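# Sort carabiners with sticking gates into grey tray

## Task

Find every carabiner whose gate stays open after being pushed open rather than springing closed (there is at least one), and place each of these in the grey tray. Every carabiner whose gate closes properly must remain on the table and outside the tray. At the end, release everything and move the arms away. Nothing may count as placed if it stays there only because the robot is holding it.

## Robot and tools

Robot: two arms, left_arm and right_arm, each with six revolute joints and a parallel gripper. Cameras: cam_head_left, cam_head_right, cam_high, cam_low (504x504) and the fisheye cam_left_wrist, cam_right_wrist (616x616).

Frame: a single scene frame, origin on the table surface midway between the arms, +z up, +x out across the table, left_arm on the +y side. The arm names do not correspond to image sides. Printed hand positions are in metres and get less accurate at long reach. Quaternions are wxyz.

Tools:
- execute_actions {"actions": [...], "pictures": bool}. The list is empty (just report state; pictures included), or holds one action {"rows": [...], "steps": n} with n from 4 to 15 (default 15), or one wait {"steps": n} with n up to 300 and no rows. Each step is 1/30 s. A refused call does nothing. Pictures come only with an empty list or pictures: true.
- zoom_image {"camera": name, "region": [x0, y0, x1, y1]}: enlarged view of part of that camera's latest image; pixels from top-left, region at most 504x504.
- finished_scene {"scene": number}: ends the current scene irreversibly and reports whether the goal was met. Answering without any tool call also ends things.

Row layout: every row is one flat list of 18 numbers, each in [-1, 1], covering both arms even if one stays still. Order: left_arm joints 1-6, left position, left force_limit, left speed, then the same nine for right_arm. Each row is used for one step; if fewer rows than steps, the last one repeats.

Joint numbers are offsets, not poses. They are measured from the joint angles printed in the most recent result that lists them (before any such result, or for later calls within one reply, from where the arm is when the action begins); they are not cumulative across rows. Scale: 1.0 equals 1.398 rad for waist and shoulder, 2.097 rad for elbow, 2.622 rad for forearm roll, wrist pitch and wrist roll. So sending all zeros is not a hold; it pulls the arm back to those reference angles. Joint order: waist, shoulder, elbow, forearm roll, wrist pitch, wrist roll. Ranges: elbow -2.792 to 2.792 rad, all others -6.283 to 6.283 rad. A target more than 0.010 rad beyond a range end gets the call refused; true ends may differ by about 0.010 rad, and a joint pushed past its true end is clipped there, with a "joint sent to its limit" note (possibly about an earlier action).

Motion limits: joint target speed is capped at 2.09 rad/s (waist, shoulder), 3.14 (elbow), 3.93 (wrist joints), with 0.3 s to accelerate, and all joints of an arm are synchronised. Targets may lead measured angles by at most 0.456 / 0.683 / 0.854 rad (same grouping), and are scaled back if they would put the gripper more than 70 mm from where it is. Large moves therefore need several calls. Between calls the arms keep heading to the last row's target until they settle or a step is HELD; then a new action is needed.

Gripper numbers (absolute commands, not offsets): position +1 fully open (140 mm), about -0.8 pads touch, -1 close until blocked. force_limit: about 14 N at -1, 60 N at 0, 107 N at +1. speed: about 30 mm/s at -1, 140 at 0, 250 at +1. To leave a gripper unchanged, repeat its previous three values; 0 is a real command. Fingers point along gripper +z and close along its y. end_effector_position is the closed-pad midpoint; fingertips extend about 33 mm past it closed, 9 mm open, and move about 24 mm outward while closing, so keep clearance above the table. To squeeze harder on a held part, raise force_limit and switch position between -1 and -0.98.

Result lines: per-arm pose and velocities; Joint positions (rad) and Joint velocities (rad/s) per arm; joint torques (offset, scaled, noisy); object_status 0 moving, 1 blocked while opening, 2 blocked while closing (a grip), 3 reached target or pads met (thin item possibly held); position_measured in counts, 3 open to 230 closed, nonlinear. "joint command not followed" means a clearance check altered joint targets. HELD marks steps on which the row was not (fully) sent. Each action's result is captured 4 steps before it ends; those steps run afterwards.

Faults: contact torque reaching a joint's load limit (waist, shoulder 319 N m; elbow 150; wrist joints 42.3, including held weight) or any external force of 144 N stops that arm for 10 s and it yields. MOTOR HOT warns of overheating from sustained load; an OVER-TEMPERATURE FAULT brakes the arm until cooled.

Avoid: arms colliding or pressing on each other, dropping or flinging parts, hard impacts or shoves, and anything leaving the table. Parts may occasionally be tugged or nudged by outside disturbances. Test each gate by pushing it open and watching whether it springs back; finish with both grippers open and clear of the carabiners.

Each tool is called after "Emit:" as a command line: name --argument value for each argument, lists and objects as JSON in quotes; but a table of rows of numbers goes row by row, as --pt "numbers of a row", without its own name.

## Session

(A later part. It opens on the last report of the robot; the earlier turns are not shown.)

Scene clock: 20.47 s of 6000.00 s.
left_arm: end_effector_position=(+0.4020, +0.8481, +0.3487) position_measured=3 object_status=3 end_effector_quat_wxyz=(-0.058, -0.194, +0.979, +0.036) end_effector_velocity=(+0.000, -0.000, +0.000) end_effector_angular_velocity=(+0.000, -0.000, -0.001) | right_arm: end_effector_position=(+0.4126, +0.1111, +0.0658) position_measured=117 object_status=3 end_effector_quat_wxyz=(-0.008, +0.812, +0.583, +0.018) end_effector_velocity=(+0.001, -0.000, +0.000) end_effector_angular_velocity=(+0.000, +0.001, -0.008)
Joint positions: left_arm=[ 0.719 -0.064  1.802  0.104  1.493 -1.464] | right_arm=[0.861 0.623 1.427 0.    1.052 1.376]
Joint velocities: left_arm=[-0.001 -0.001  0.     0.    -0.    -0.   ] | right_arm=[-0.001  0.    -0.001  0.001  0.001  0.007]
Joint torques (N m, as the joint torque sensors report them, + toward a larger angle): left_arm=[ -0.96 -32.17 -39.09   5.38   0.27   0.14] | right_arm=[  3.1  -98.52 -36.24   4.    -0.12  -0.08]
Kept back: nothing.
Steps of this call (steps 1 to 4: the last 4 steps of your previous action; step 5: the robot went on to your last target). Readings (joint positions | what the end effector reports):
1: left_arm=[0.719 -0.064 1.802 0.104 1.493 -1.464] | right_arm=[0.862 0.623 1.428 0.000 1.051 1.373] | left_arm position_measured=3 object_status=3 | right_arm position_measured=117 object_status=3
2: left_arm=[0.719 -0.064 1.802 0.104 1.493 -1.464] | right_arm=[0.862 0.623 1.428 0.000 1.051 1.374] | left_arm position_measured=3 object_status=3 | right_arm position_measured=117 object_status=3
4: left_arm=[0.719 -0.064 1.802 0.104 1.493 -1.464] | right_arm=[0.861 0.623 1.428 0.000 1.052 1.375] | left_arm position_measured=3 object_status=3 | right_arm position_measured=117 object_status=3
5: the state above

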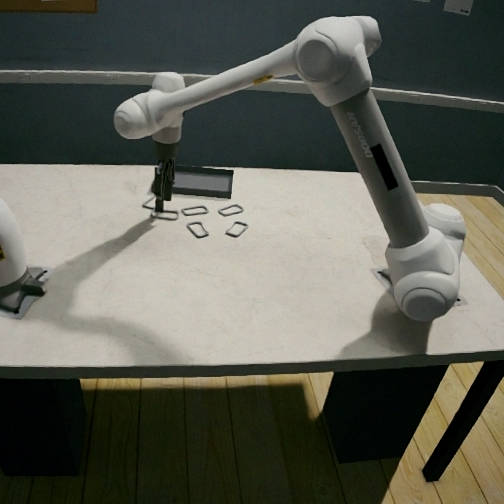

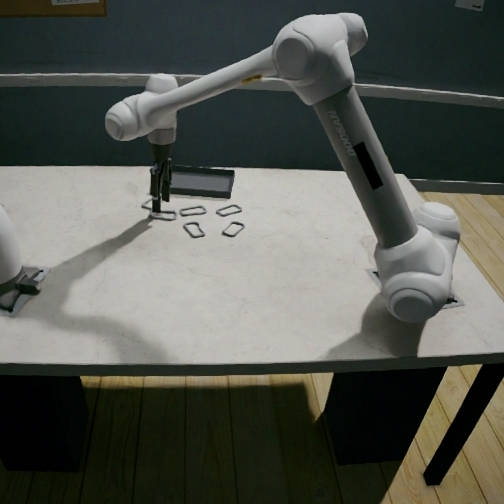

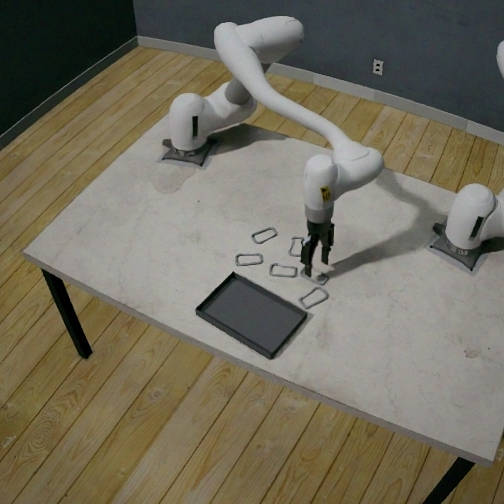

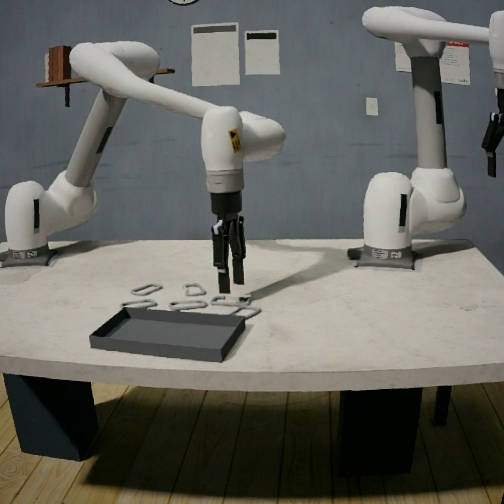

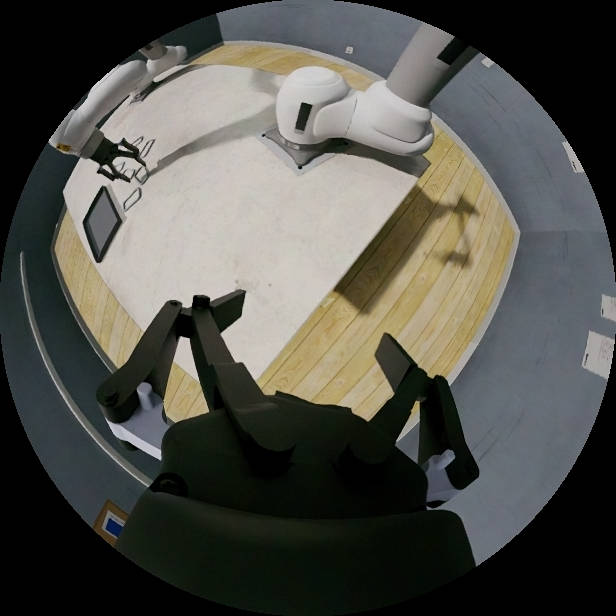

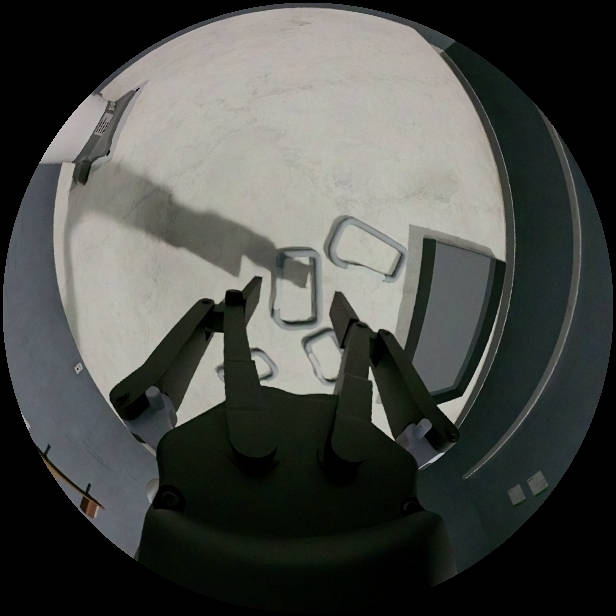

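Emit:
execute_actions --actions '[{"rows":[[0,0,0,0,0,0,1,-0.3,0.6,0,0.0145,0.0103,0,-0.016,0,0.1,0,0.25]],"steps":15}]' --pictures false

Emit:
execute_actions --actions '[{"steps":6}]' --pictures true

Emit:
zoom_image --camera "cam_right_wrist" --region '[210, 220, 450, 400]'

Scene clock: 21.03 s of 6000.00 s.
left_arm: end_effector_position=(+0.4020, +0.8481, +0.3487) position_measured=3 object_status=3 end_effector_quat_wxyz=(-0.058, -0.194, +0.979, +0.036) end_effector_velocity=(+0.000, -0.001, +0.001) end_effector_angular_velocity=(+0.001, -0.001, -0.001) | right_arm: end_effector_position=(+0.4122, +0.1102, +0.0382) position_measured=117 object_status=3 end_effector_quat_wxyz=(-0.008, +0.812, +0.583, +0.018) end_effector_velocity=(-0.000, -0.000, -0.005) end_effector_angular_velocity=(+0.000, +0.001, +0.002)
Joint positions: left_arm=[ 0.719 -0.064  1.802  0.104  1.493 -1.464] | right_arm=[ 0.861  0.643  1.449 -0.     1.01   1.376]
Joint velocities: left_arm=[-0.001 -0.001 -0.    -0.    -0.    -0.   ] | right_arm=[-0.     0.004  0.003  0.001 -0.007 -0.003]
Joint torques (N m, as the joint torque sensors report them, + toward a larger angle): left_arm=[ -0.49 -32.08 -38.95   5.48   0.4    0.03] | right_arm=[   1.93 -100.37  -35.92    4.08   -0.25   -0.11]
Steps of this call (steps 1 to 6: the robot went on to your last target; steps 7 to 17: the first 11 steps of this action). Readings (joint positions | what the end effector reports):
7: left_arm=[0.719 -0.064 1.802 0.104 1.493 -1.464] | right_arm=[0.861 0.623 1.427 0.000 1.052 1.376] | left_arm position_measured=3 object_status=3 | right_arm position_measured=117 object_status=3
8: left_arm=[0.719 -0.064 1.802 0.104 1.493 -1.464] | right_arm=[0.861 0.626 1.430 0.000 1.046 1.376] | left_arm position_measured=3 object_status=3 | right_arm position_measured=117 object_status=3
10: left_arm=[0.719 -0.064 1.802 0.104 1.493 -1.464] | right_arm=[0.861 0.637 1.442 -0.000 1.024 1.376] | left_arm position_measured=3 object_status=3 | right_arm position_measured=117 object_status=3
14: left_arm=[0.719 -0.064 1.802 0.104 1.493 -1.464] | right_arm=[0.861 0.642 1.448 -0.000 1.012 1.376] | left_arm position_measured=3 object_status=3 | right_arm position_measured=117 object_status=3
17: the state above

Scene clock: 21.23 s of 6000.00 s.
left_arm: end_effector_position=(+0.4020, +0.8481, +0.3487) position_measured=3 object_status=3 end_effector_quat_wxyz=(-0.058, -0.194, +0.979, +0.036) end_effector_velocity=(+0.000, -0.000, +0.000) end_effector_angular_velocity=(+0.001, -0.000, -0.002) | right_arm: end_effector_position=(+0.4122, +0.1102, +0.0379) position_measured=117 object_status=3 end_effector_quat_wxyz=(-0.008, +0.812, +0.583, +0.018) end_effector_velocity=(+0.000, -0.000, -0.001) end_effector_angular_velocity=(-0.000, +0.001, -0.001)
Joint positions: left_arm=[ 0.719 -0.064  1.802  0.104  1.493 -1.464] | right_arm=[0.861 0.643 1.449 0.    1.01  1.376]
Joint velocities: left_arm=[-0.001 -0.    -0.     0.001  0.     0.001] | right_arm=[-0.001  0.001 -0.     0.001 -0.     0.   ]
Joint torques (N m, as the joint torque sensors report them, + toward a larger angle): left_arm=[ -0.82 -32.45 -39.03   5.44   0.33   0.  ] | right_arm=[  2.41 -99.61 -35.32   4.16  -0.4   -0.28]
Kept back: nothing.
Steps of this call (steps 1 to 4: the last 4 steps of your previous action; steps 5 to 6: the robot went on to your last target). Readings (joint positions | what the end effector reports):
1: left_arm=[0.719 -0.064 1.802 0.104 1.493 -1.464] | right_arm=[0.861 0.643 1.449 0.000 1.010 1.376] | left_arm position_measured=3 object_status=3 | right_arm position_measured=117 object_status=3
2: left_arm=[0.719 -0.064 1.802 0.104 1.493 -1.464] | right_arm=[0.861 0.643 1.449 0.000 1.010 1.376] | left_arm position_measured=3 object_status=3 | right_arm position_measured=117 object_status=3
4: left_arm=[0.719 -0.064 1.802 0.104 1.493 -1.464] | right_arm=[0.861 0.643 1.449 0.000 1.010 1.376] | left_arm position_measured=3 object_status=3 | right_arm position_measured=117 object_status=3
6: the state above

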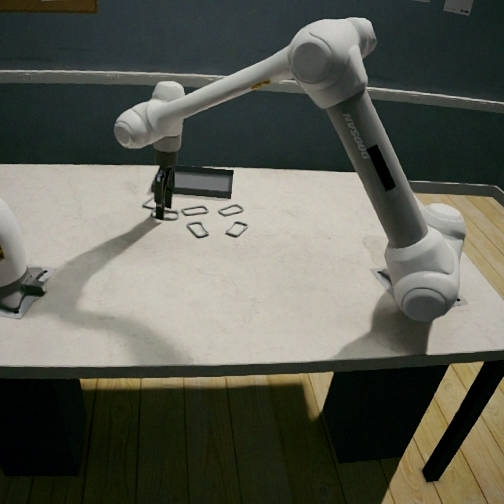

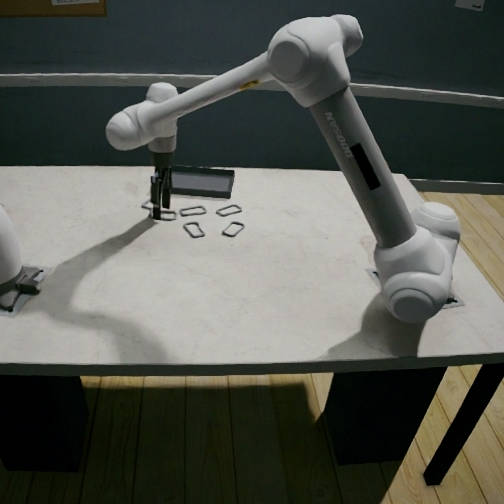

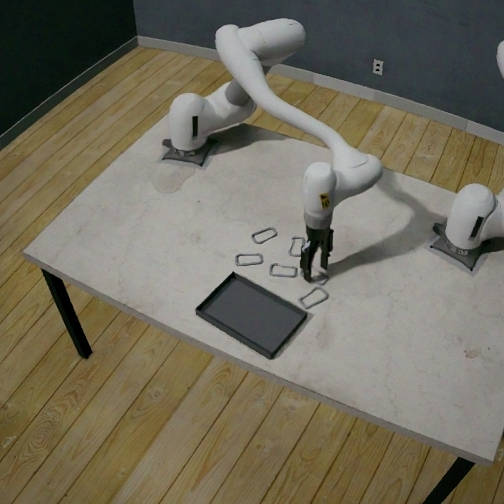

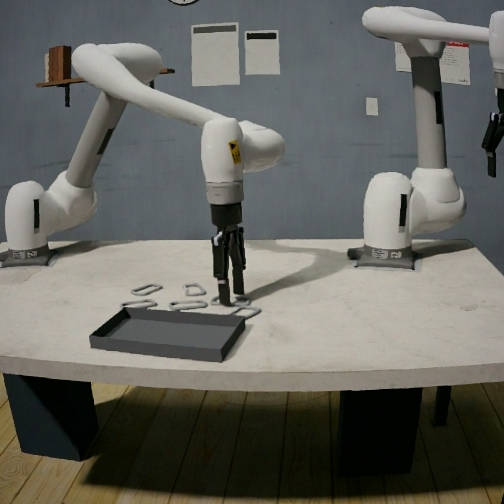

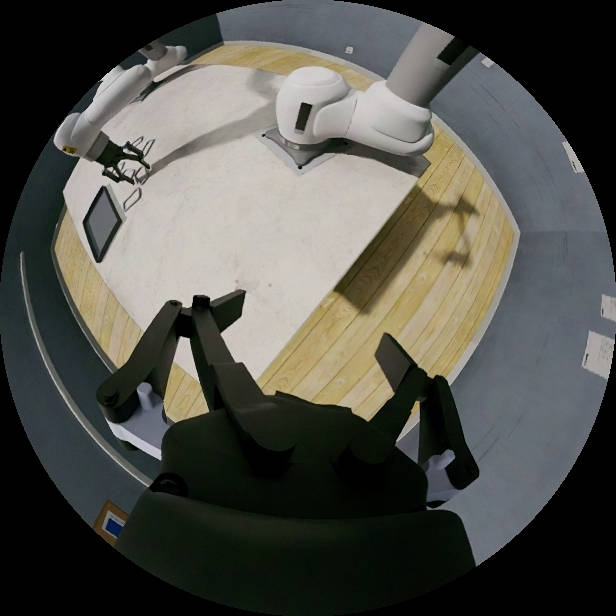

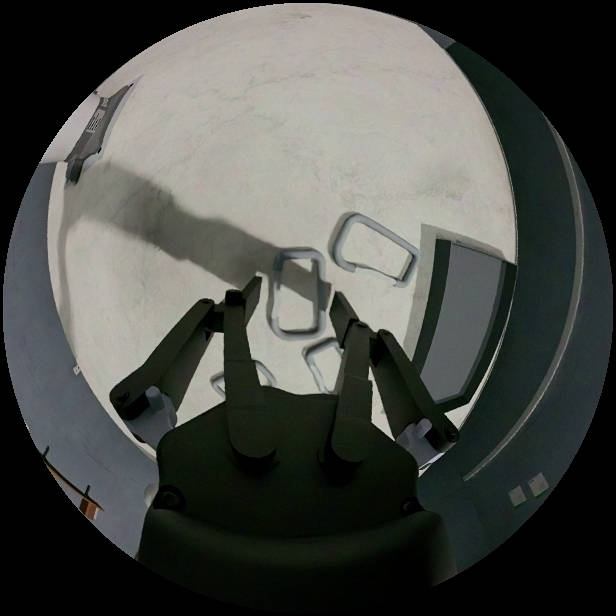

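Region (210, 220, 450, 400) of cam_right_wrist's 616x616 image, scaled by 2.100, with more detail than that image has; it fills the top 378 rows of this view, and the rest is white.

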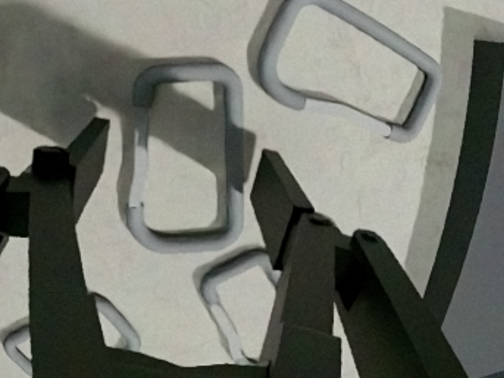

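Emit:
execute_actions --actions '[{"rows":[[0,0,0,0,0,0,1,-0.3,0.6,0,0,0,0,0,0,-0.36,0,0.25]],"steps":15}]' --pictures true

Emit:
zoom_image --camera "cam_right_wrist" --region '[210, 220, 450, 400]'

Scene clock: 21.73 s of 6000.00 s.
left_arm: end_effector_position=(+0.4020, +0.8481, +0.3487) position_measured=3 object_status=3 end_effector_quat_wxyz=(-0.058, -0.194, +0.979, +0.036) end_effector_velocity=(-0.000, -0.000, +0.001) end_effector_angular_velocity=(+0.001, -0.001, -0.000) | right_arm: end_effector_position=(+0.4124, +0.1104, +0.0383) position_measured=174 object_status=0 end_effector_quat_wxyz=(-0.008, +0.812, +0.583, +0.018) end_effector_velocity=(-0.001, -0.002, -0.003) end_effector_angular_velocity=(-0.005, +0.002, -0.000)
Joint positions: left_arm=[ 0.719 -0.064  1.802  0.104  1.493 -1.464] | right_arm=[ 0.861  0.643  1.449 -0.     1.01   1.376]
Joint velocities: left_arm=[-0.    -0.002  0.     0.     0.    -0.   ] | right_arm=[-0.     0.002  0.003 -0.001 -0.     0.001]
Joint torques (N m, as the joint torque sensors report them, + toward a larger angle): left_arm=[  0.25 -31.82 -38.98   5.35   0.37  -0.01] | right_arm=[ 16.97 -33.06   2.99  10.81   1.31  -0.1 ]
Steps of this call (steps 1 to 4: the robot went on to your last target; steps 5 to 15: the first 11 steps of this action). Readings (joint positions | what the end effector reports):
5: left_arm=[0.719 -0.064 1.802 0.104 1.493 -1.464] | right_arm=[0.861 0.643 1.449 0.000 1.010 1.376] | left_arm position_measured=3 object_status=3 | right_arm position_measured=117 object_status=0
6: left_arm=[0.719 -0.064 1.802 0.104 1.493 -1.464] | right_arm=[0.861 0.643 1.449 0.000 1.010 1.376] | left_arm position_measured=3 object_status=3 | right_arm position_measured=120 object_status=0
8: left_arm=[0.719 -0.064 1.802 0.104 1.493 -1.464] | right_arm=[0.861 0.643 1.449 0.000 1.010 1.376] | left_arm position_measured=3 object_status=3 | right_arm position_measured=138 object_status=0
12: left_arm=[0.719 -0.064 1.802 0.104 1.493 -1.464] | right_arm=[0.861 0.643 1.449 -0.000 1.010 1.376] | left_arm position_measured=3 object_status=3 | right_arm position_measured=172 object_status=0
15: the state above

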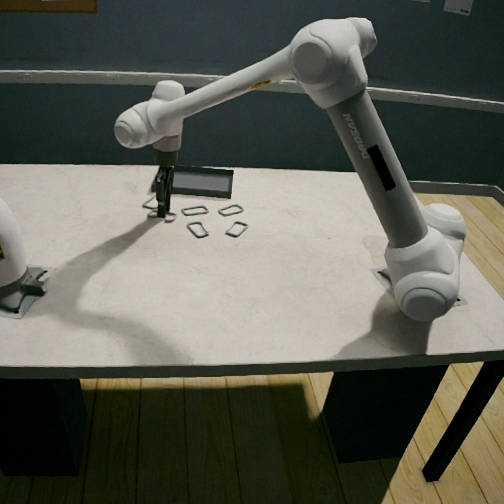

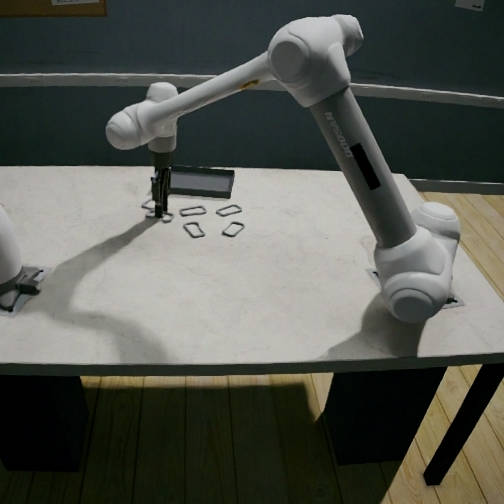

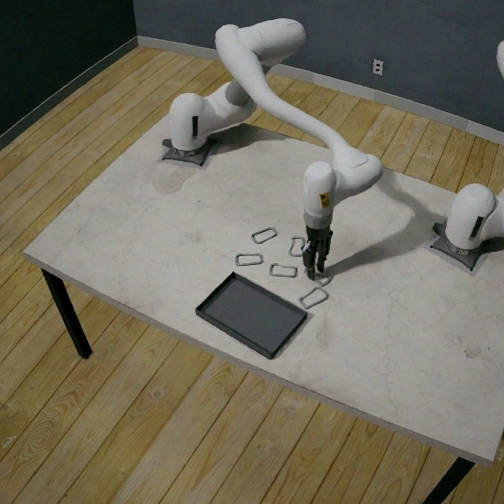

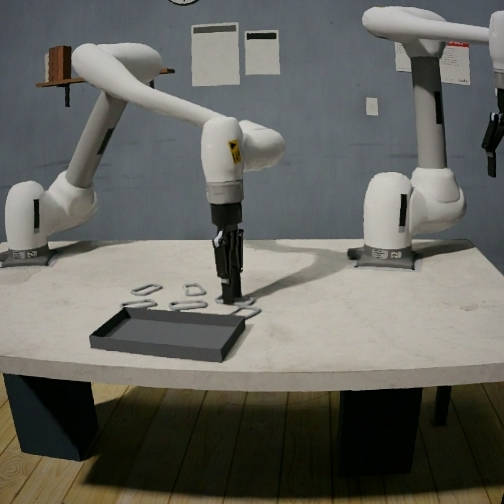

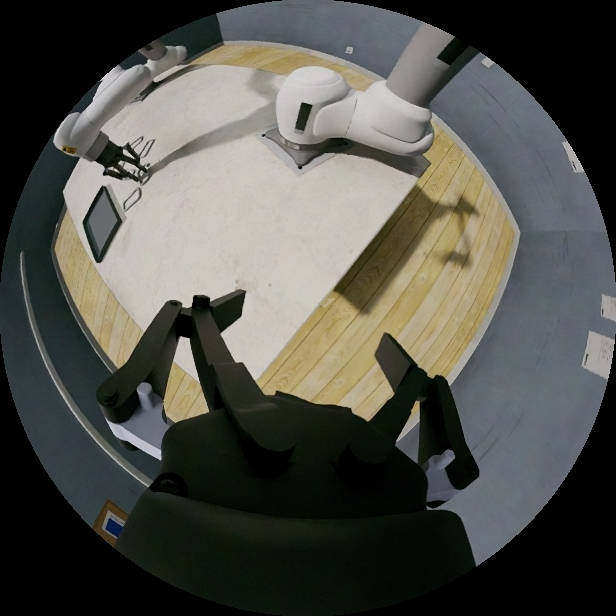

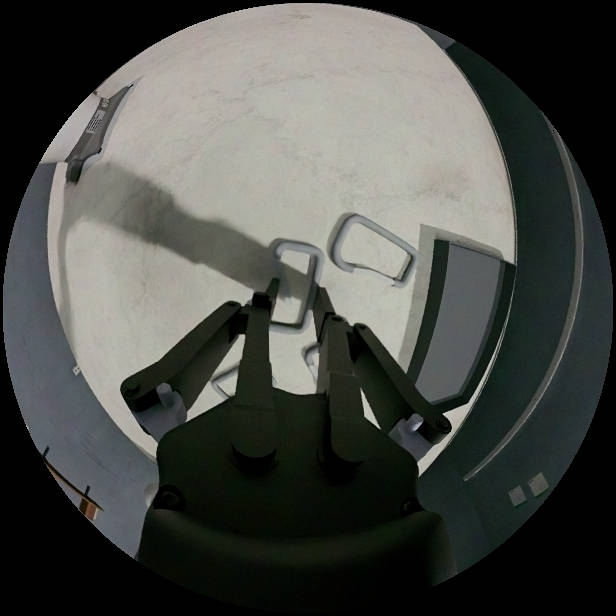

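Region (210, 220, 450, 400) of cam_right_wrist's 616x616 image, scaled by 2.100, with more detail than that image has; it fills the top 378 rows of this view, and the rest is white.

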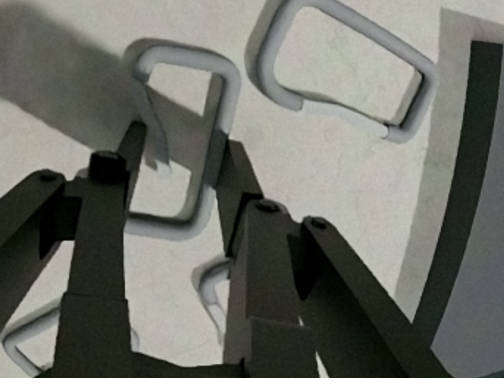

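Gate opened. Release.

Emit:
execute_actions --actions '[{"rows":[[0,0,0,0,0,0,1,-0.3,0.6,0,-0.003,0,0,0.0016,0,0.1,0,0.8]],"steps":14}]' --pictures true

Emit:
zoom_image --camera "cam_right_wrist" --region '[210, 220, 450, 400]'

Scene clock: 22.20 s of 6000.00 s.
left_arm: end_effector_position=(+0.4020, +0.8481, +0.3487) position_measured=3 object_status=3 end_effector_quat_wxyz=(-0.058, -0.194, +0.979, +0.036) end_effector_velocity=(+0.000, +0.000, -0.001) end_effector_angular_velocity=(-0.001, +0.002, +0.000) | right_arm: end_effector_position=(+0.4119, +0.1096, +0.0416) position_measured=117 object_status=0 end_effector_quat_wxyz=(-0.008, +0.812, +0.583, +0.018) end_effector_velocity=(+0.000, +0.000, +0.003) end_effector_angular_velocity=(+0.002, -0.002, +0.000)
Joint positions: left_arm=[ 0.719 -0.064  1.802  0.104  1.493 -1.464] | right_arm=[ 0.861  0.639  1.449 -0.     1.014  1.376]
Joint velocities: left_arm=[-0.     0.002  0.    -0.     0.    -0.   ] | right_arm=[ 0.    -0.003 -0.001 -0.001  0.002  0.   ]
Joint torques (N m, as the joint torque sensors report them, + toward a larger angle): left_arm=[ -0.39 -32.73 -39.4    5.37   0.35   0.01] | right_arm=[  2.91 -97.29 -34.46   3.83  -0.09  -0.41]
Steps of this call (steps 1 to 4: the last 4 steps of your previous action; steps 5 to 14: the first 10 steps of this action). Readings (joint positions | what the end effector reports):
5: left_arm=[0.719 -0.064 1.802 0.104 1.493 -1.464] | right_arm=[0.861 0.643 1.449 0.000 1.010 1.376] | left_arm position_measured=3 object_status=3 | right_arm position_measured=174 object_status=0
6: left_arm=[0.719 -0.064 1.802 0.104 1.493 -1.464] | right_arm=[0.861 0.643 1.450 0.001 1.010 1.376] | left_arm position_measured=3 object_status=3 | right_arm position_measured=170 object_status=0
8: left_arm=[0.719 -0.064 1.802 0.104 1.493 -1.464] | right_arm=[0.861 0.641 1.450 0.001 1.013 1.376] | left_arm position_measured=3 object_status=3 | right_arm position_measured=145 object_status=0
12: left_arm=[0.719 -0.064 1.802 0.104 1.493 -1.464] | right_arm=[0.861 0.639 1.449 -0.000 1.014 1.376] | left_arm position_measured=3 object_status=3 | right_arm position_measured=117 object_status=0
14: the state above

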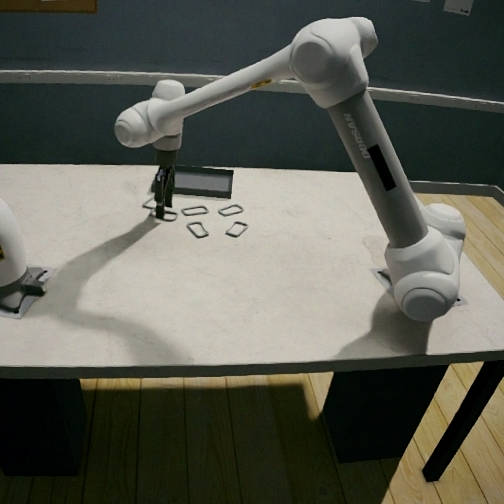

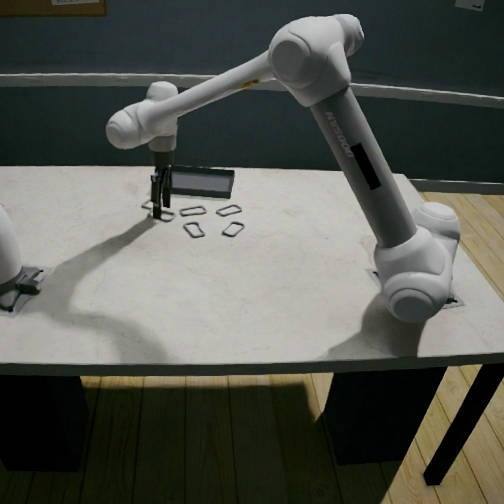

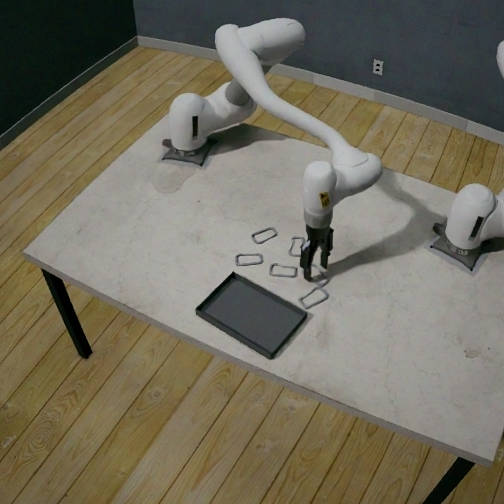

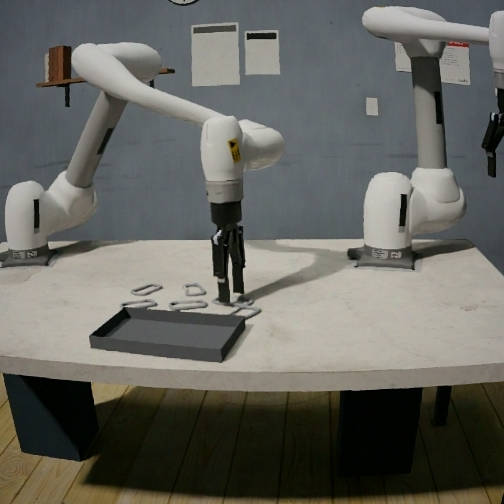

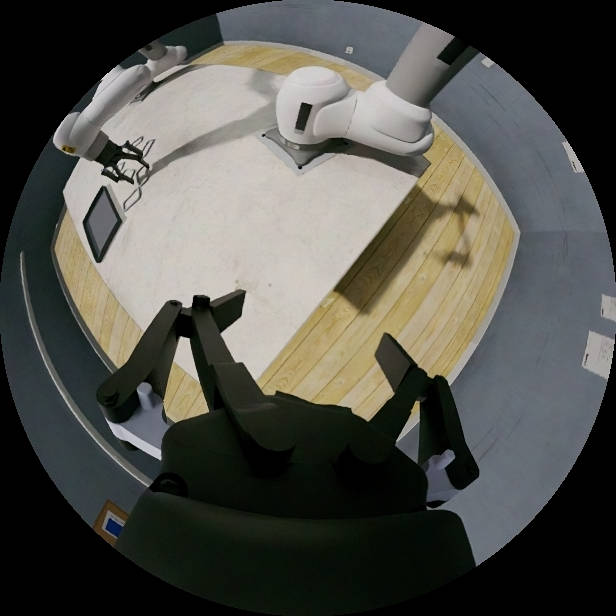

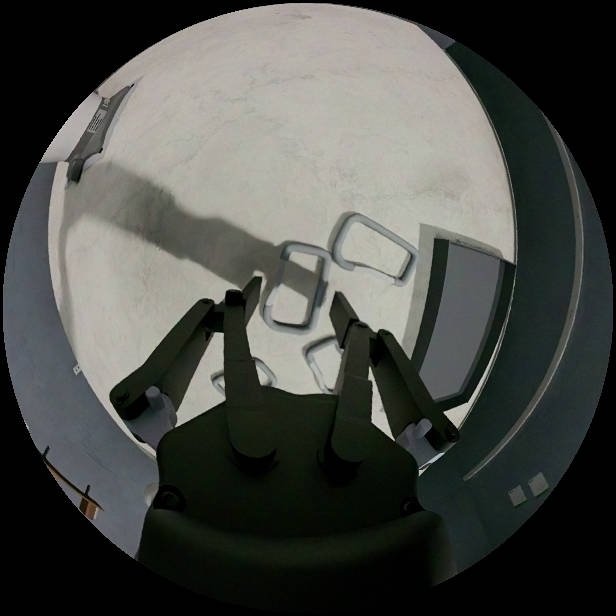

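Region (210, 220, 450, 400) of cam_right_wrist's 616x616 image, scaled by 2.100, with more detail than that image has; it fills the top 378 rows of this view, and the rest is white.

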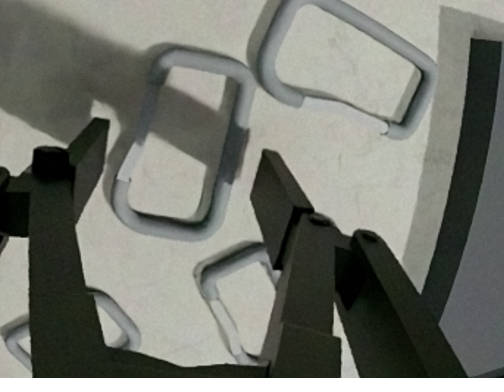

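Emit:
execute_actions --actions '[{"rows":[[0,0,0,0,0,0,1,-0.3,0.6,0,-0.013,-0.009,0,0.0143,-0.03,0.1,0,0.8],[0,0,0,0,0,0,1,-0.3,0.6,0,-0.018,-0.013,0,0.02,-0.1,0.1,0,0.8],[0,0,0,0,0,0,1,-0.3,0.6,0,-0.018,-0.013,0,0.02,-0.2,0.1,0,0.8],[0,0,0,0,0,0,1,-0.3,0.6,0,-0.018,-0.013,0,0.02,-0.3,0.1,0,0.8],[0,0,0,0,0,0,1,-0.3,0.6,-0.0594,0.0613,-0.114,0,0.066,-0.482,0.1,0,0.8]],"steps":15}]' --pictures false

Emit:
execute_actions --actions '[{"steps":12}]' --pictures true

Scene clock: 22.93 s of 6000.00 s.
left_arm: end_effector_position=(+0.4020, +0.8481, +0.3487) position_measured=3 object_status=3 end_effector_quat_wxyz=(-0.058, -0.194, +0.979, +0.036) end_effector_velocity=(-0.000, +0.000, -0.000) end_effector_angular_velocity=(-0.000, +0.001, +0.001) | right_arm: end_effector_position=(+0.4387, +0.1186, +0.0756) position_measured=117 object_status=3 end_effector_quat_wxyz=(-0.002, +0.612, +0.790, +0.014) end_effector_velocity=(+0.344, +0.111, +0.086) end_effector_angular_velocity=(-0.003, -0.076, +2.238)
Joint positions: left_arm=[ 0.719 -0.064  1.802  0.104  1.493 -1.464] | right_arm=[ 0.84   0.649  1.362 -0.     1.102  0.777]
Joint velocities: left_arm=[ 0.001  0.001  0.    -0.     0.    -0.   ] | right_arm=[-0.268  0.313 -0.715  0.004  0.366 -2.509]
Joint torques (N m, as the joint torque sensors report them, + toward a larger angle): left_arm=[ -0.53 -32.28 -39.05   5.39   0.35  -0.02] | right_arm=[-13.49 -89.39 -38.58   3.96  -0.49  -0.59]
Steps of this call (steps 1 to 4: the last 4 steps of your previous action; steps 5 to 11: the robot went on to your last target; steps 12 to 22: the first 11 steps of this action). Readings (joint positions | what the end effector reports):
12: left_arm=[0.719 -0.064 1.802 0.104 1.493 -1.464] | right_arm=[0.861 0.639 1.449 -0.000 1.014 1.375] | left_arm position_measured=3 object_status=3 | right_arm position_measured=117 object_status=3
13: left_arm=[0.719 -0.064 1.802 0.104 1.493 -1.464] | right_arm=[0.861 0.637 1.447 -0.000 1.017 1.368] | left_arm position_measured=3 object_status=3 | right_arm position_measured=117 object_status=3
15: left_arm=[0.719 -0.064 1.802 0.104 1.493 -1.464] | right_arm=[0.861 0.629 1.438 -0.000 1.033 1.313] | left_arm position_measured=3 object_status=3 | right_arm position_measured=117 object_status=3
19: left_arm=[0.719 -0.064 1.802 0.104 1.493 -1.464] | right_arm=[0.858 0.628 1.418 -0.000 1.063 1.034] | left_arm position_measured=3 object_status=3 | right_arm position_measured=117 object_status=3
22: the state above

Scene clock: 23.33 s of 6000.00 s.
left_arm: end_effector_position=(+0.4020, +0.8481, +0.3487) position_measured=3 object_status=3 end_effector_quat_wxyz=(-0.058, -0.194, +0.979, +0.036) end_effector_velocity=(+0.000, -0.000, -0.000) end_effector_angular_velocity=(-0.001, +0.000, -0.002) | right_arm: end_effector_position=(+0.5146, +0.1320, +0.0853) position_measured=117 object_status=3 end_effector_quat_wxyz=(+0.003, +0.352, +0.936, +0.010) end_effector_velocity=(+0.002, +0.002, +0.003) end_effector_angular_velocity=(-0.000, -0.001, +0.049)
Joint positions: left_arm=[ 0.719 -0.064  1.802  0.104  1.493 -1.464] | right_arm=[ 0.778  0.724  1.21  -0.     1.186  0.115]
Joint velocities: left_arm=[-0.001  0.    -0.    -0.    -0.     0.001] | right_arm=[-0.     0.002 -0.009 -0.     0.006 -0.049]
Joint torques (N m, as the joint torque sensors report them, + toward a larger angle): left_arm=[  0.15 -31.92 -39.04   5.41   0.39   0.04] | right_arm=[   6.57 -113.46  -36.7     4.09    0.07    0.06]
Kept back: nothing.
Steps of this call (steps 1 to 4: the last 4 steps of your previous action; steps 5 to 12: the robot went on to your last target). Readings (joint positions | what the end effector reports):
1: left_arm=[0.719 -0.064 1.802 0.104 1.493 -1.464] | right_arm=[0.831 0.660 1.339 -0.000 1.114 0.691] | left_arm position_measured=3 object_status=3 | right_arm position_measured=117 object_status=3
2: left_arm=[0.719 -0.064 1.802 0.104 1.493 -1.464] | right_arm=[0.822 0.671 1.318 -0.000 1.125 0.605] | left_arm position_measured=3 object_status=3 | right_arm position_measured=117 object_status=3
4: left_arm=[0.719 -0.064 1.802 0.104 1.493 -1.464] | right_arm=[0.806 0.691 1.280 -0.000 1.147 0.436] | left_arm position_measured=3 object_status=3 | right_arm position_measured=117 object_status=3
8: left_arm=[0.719 -0.064 1.802 0.104 1.493 -1.464] | right_arm=[0.784 0.717 1.225 -0.000 1.178 0.186] | left_arm position_measured=3 object_status=3 | right_arm position_measured=117 object_status=3
12: the state above

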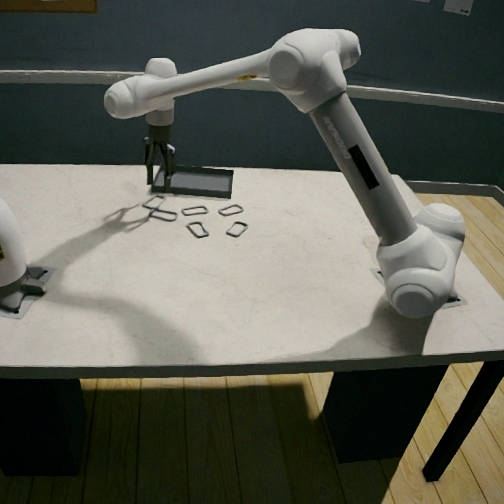

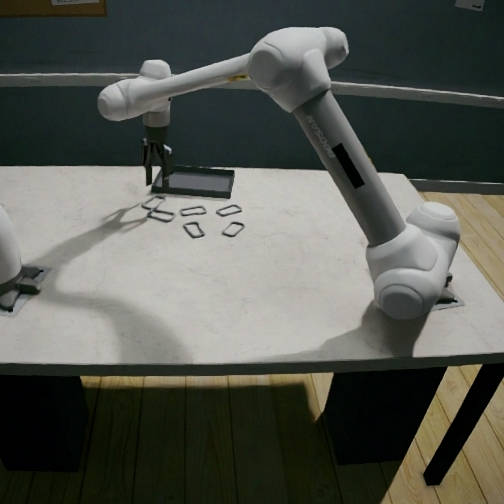

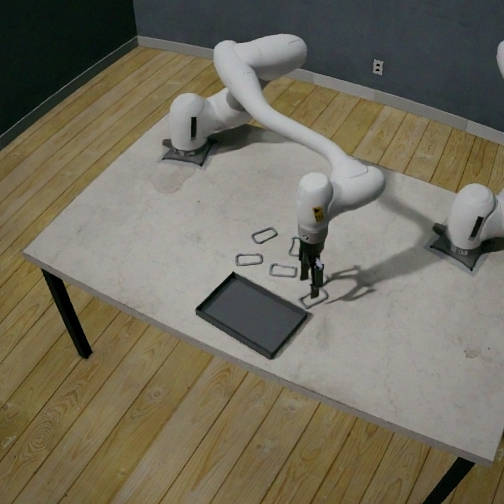

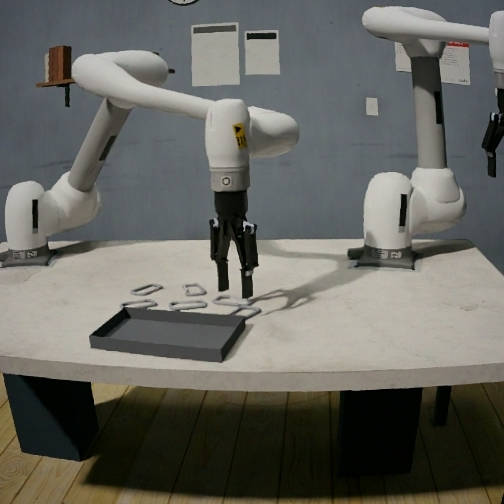

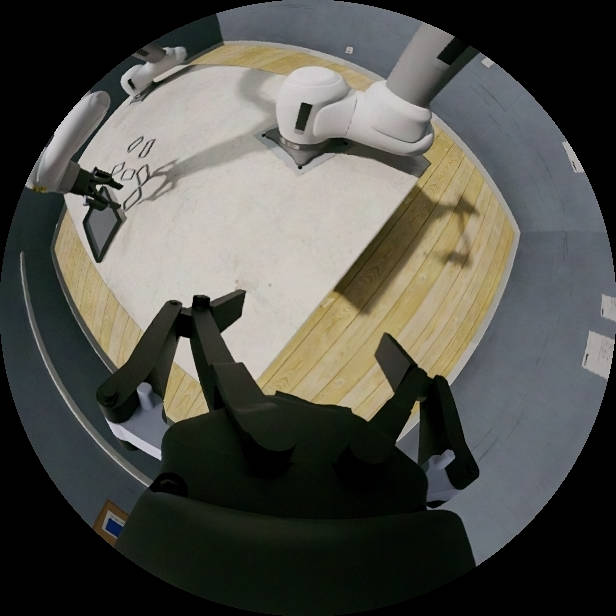

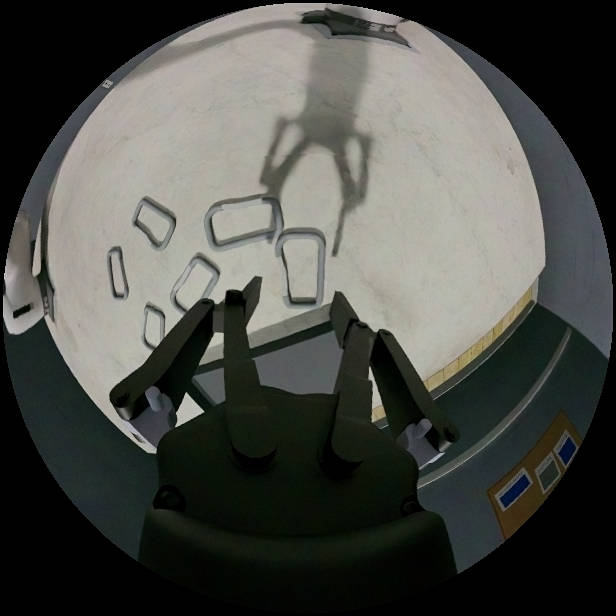

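Emit:
execute_actions --actions '[{"rows":[[0,0,0,0,0,0,1,-0.3,0.6,0.0147,0.0224,0.0034,0,-0.0146,0.006,0.1,0,0.8]],"steps":15}]' --pictures false

Emit:
execute_actions --actions '[{"steps":6}]' --pictures true

Emit:
zoom_image --camera "cam_right_wrist" --region '[210, 220, 450, 400]'

Scene clock: 24.00 s of 6000.00 s.
left_arm: end_effector_position=(+0.4020, +0.8481, +0.3487) position_measured=3 object_status=3 end_effector_quat_wxyz=(-0.058, -0.194, +0.979, +0.036) end_effector_velocity=(+0.000, -0.000, -0.000) end_effector_angular_velocity=(-0.000, -0.000, -0.000) | right_arm: end_effector_position=(+0.5020, +0.1472, +0.0527) position_measured=117 object_status=3 end_effector_quat_wxyz=(+0.002, +0.350, +0.937, +0.010) end_effector_velocity=(-0.003, +0.002, -0.004) end_effector_angular_velocity=(+0.001, -0.000, +0.001)
Joint positions: left_arm=[ 0.719 -0.064  1.802  0.104  1.493 -1.464] | right_arm=[ 0.799  0.755  1.217 -0.     1.149  0.131]
Joint velocities: left_arm=[-0.001  0.     0.    -0.     0.    -0.   ] | right_arm=[ 0.004  0.003  0.002 -0.    -0.006  0.003]
Joint torques (N m, as the joint torque sensors report them, + toward a larger angle): left_arm=[  0.25 -32.19 -38.94   5.45   0.39   0.02] | right_arm=[   4.94 -112.14  -36.64    4.01   -0.18   -0.51]
Steps of this call (steps 1 to 9: the robot went on to your last target; steps 10 to 20: the first 11 steps of this action). Readings (joint positions | what the end effector reports):
10: left_arm=[0.719 -0.064 1.802 0.104 1.493 -1.464] | right_arm=[0.778 0.725 1.210 -0.000 1.187 0.112] | left_arm position_measured=3 object_status=3 | right_arm position_measured=117 object_status=3
11: left_arm=[0.719 -0.064 1.802 0.104 1.493 -1.464] | right_arm=[0.780 0.728 1.210 -0.000 1.183 0.113] | left_arm position_measured=3 object_status=3 | right_arm position_measured=117 object_status=3
13: left_arm=[0.719 -0.064 1.802 0.104 1.493 -1.464] | right_arm=[0.791 0.744 1.215 -0.000 1.163 0.123] | left_arm position_measured=3 object_status=3 | right_arm position_measured=117 object_status=3
17: left_arm=[0.719 -0.064 1.802 0.104 1.493 -1.464] | right_arm=[0.798 0.754 1.217 -0.000 1.150 0.130] | left_arm position_measured=3 object_status=3 | right_arm position_measured=117 object_status=3
20: the state above

Scene clock: 24.20 s of 6000.00 s.
left_arm: end_effector_position=(+0.4020, +0.8481, +0.3487) position_measured=3 object_status=3 end_effector_quat_wxyz=(-0.058, -0.194, +0.979, +0.036) end_effector_velocity=(+0.000, -0.001, +0.000) end_effector_angular_velocity=(-0.000, -0.000, -0.001) | right_arm: end_effector_position=(+0.5017, +0.1474, +0.0523) position_measured=117 object_status=3 end_effector_quat_wxyz=(+0.002, +0.350, +0.937, +0.010) end_effector_velocity=(-0.001, +0.000, -0.002) end_effector_angular_velocity=(-0.002, +0.001, +0.001)
Joint positions: left_arm=[ 0.719 -0.064  1.802  0.104  1.493 -1.464] | right_arm=[ 0.799  0.756  1.217 -0.     1.148  0.131]
Joint velocities: left_arm=[-0.001 -0.     0.    -0.     0.    -0.   ] | right_arm=[ 0.001  0.002  0.    -0.    -0.    -0.   ]
Joint torques (N m, as the joint torque sensors report them, + toward a larger angle): left_arm=[ -0.58 -32.13 -38.68   5.43   0.41  -0.01] | right_arm=[   3.14 -111.62  -36.43    3.92   -0.2    -0.57]
Kept back: nothing.
Steps of this call (steps 1 to 4: the last 4 steps of your previous action; steps 5 to 6: the robot went on to your last target). Readings (joint positions | what the end effector reports):
1: left_arm=[0.719 -0.064 1.802 0.104 1.493 -1.464] | right_arm=[0.799 0.756 1.217 -0.000 1.148 0.131] | left_arm position_measured=3 object_status=3 | right_arm position_measured=117 object_status=3
2: left_arm=[0.719 -0.064 1.802 0.104 1.493 -1.464] | right_arm=[0.799 0.756 1.217 -0.000 1.148 0.131] | left_arm position_measured=3 object_status=3 | right_arm position_measured=117 object_status=3
4: left_arm=[0.719 -0.064 1.802 0.104 1.493 -1.464] | right_arm=[0.799 0.756 1.217 -0.000 1.148 0.131] | left_arm position_measured=3 object_status=3 | right_arm position_measured=117 object_status=3
6: the state above

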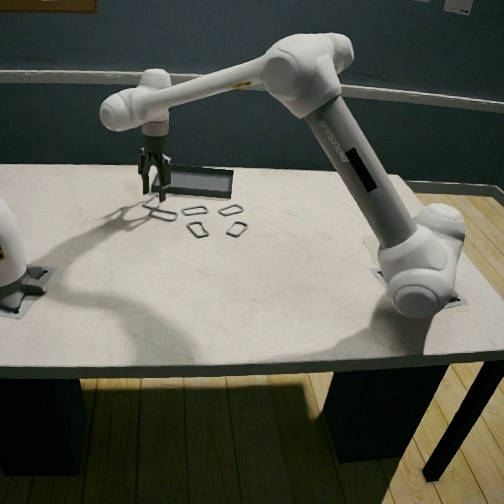

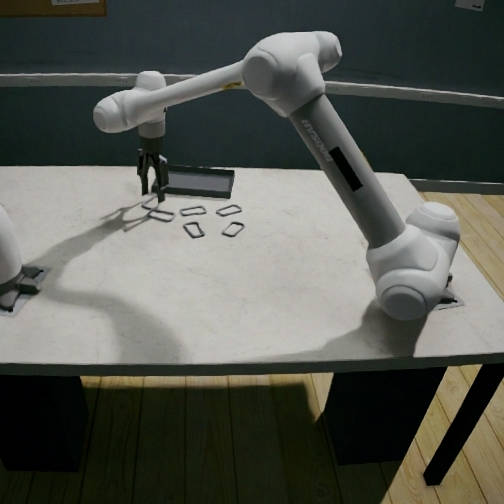

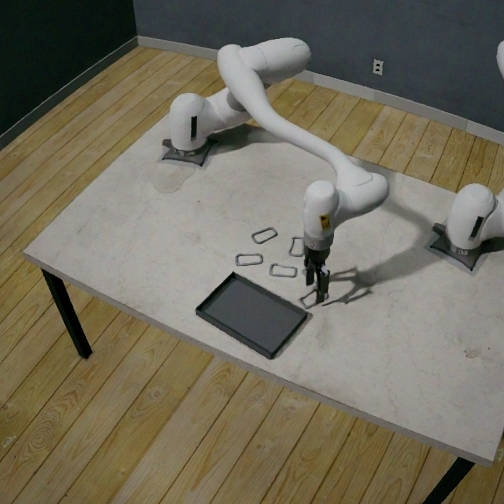

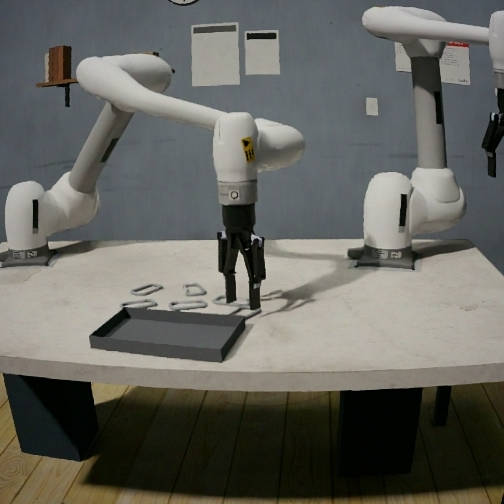

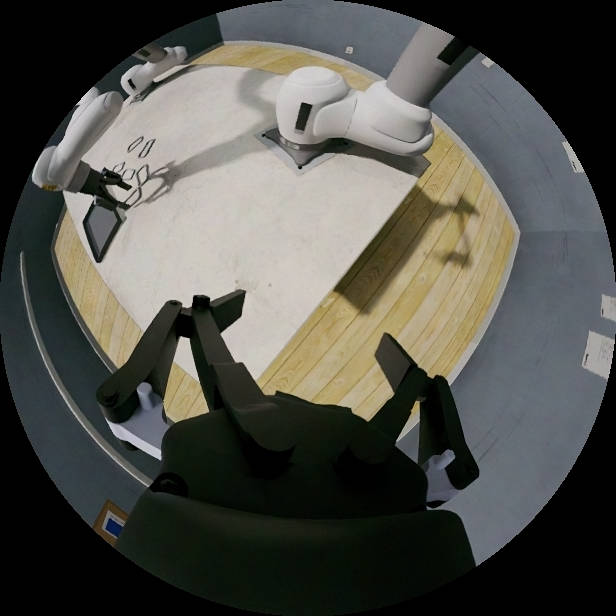

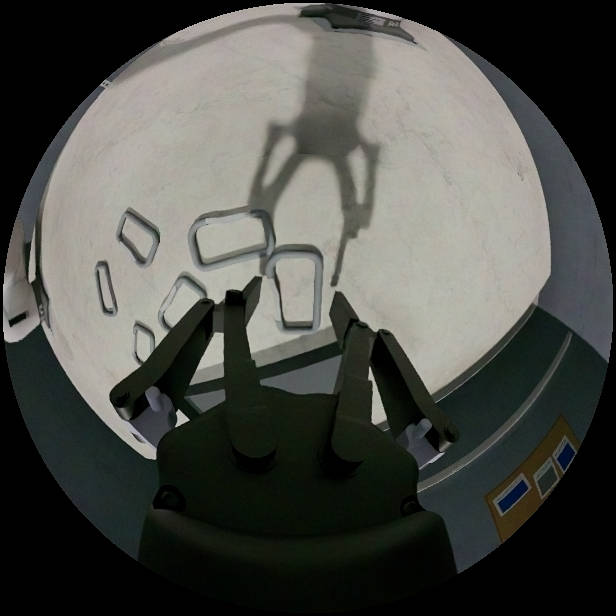

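Region (210, 220, 450, 400) of cam_right_wrist's 616x616 image, scaled by 2.100, with more detail than that image has; it fills the top 378 rows of this view, and the rest is white.

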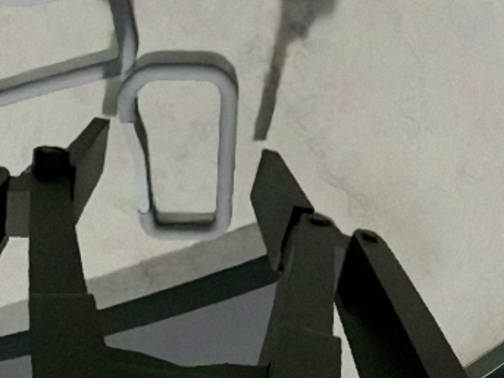

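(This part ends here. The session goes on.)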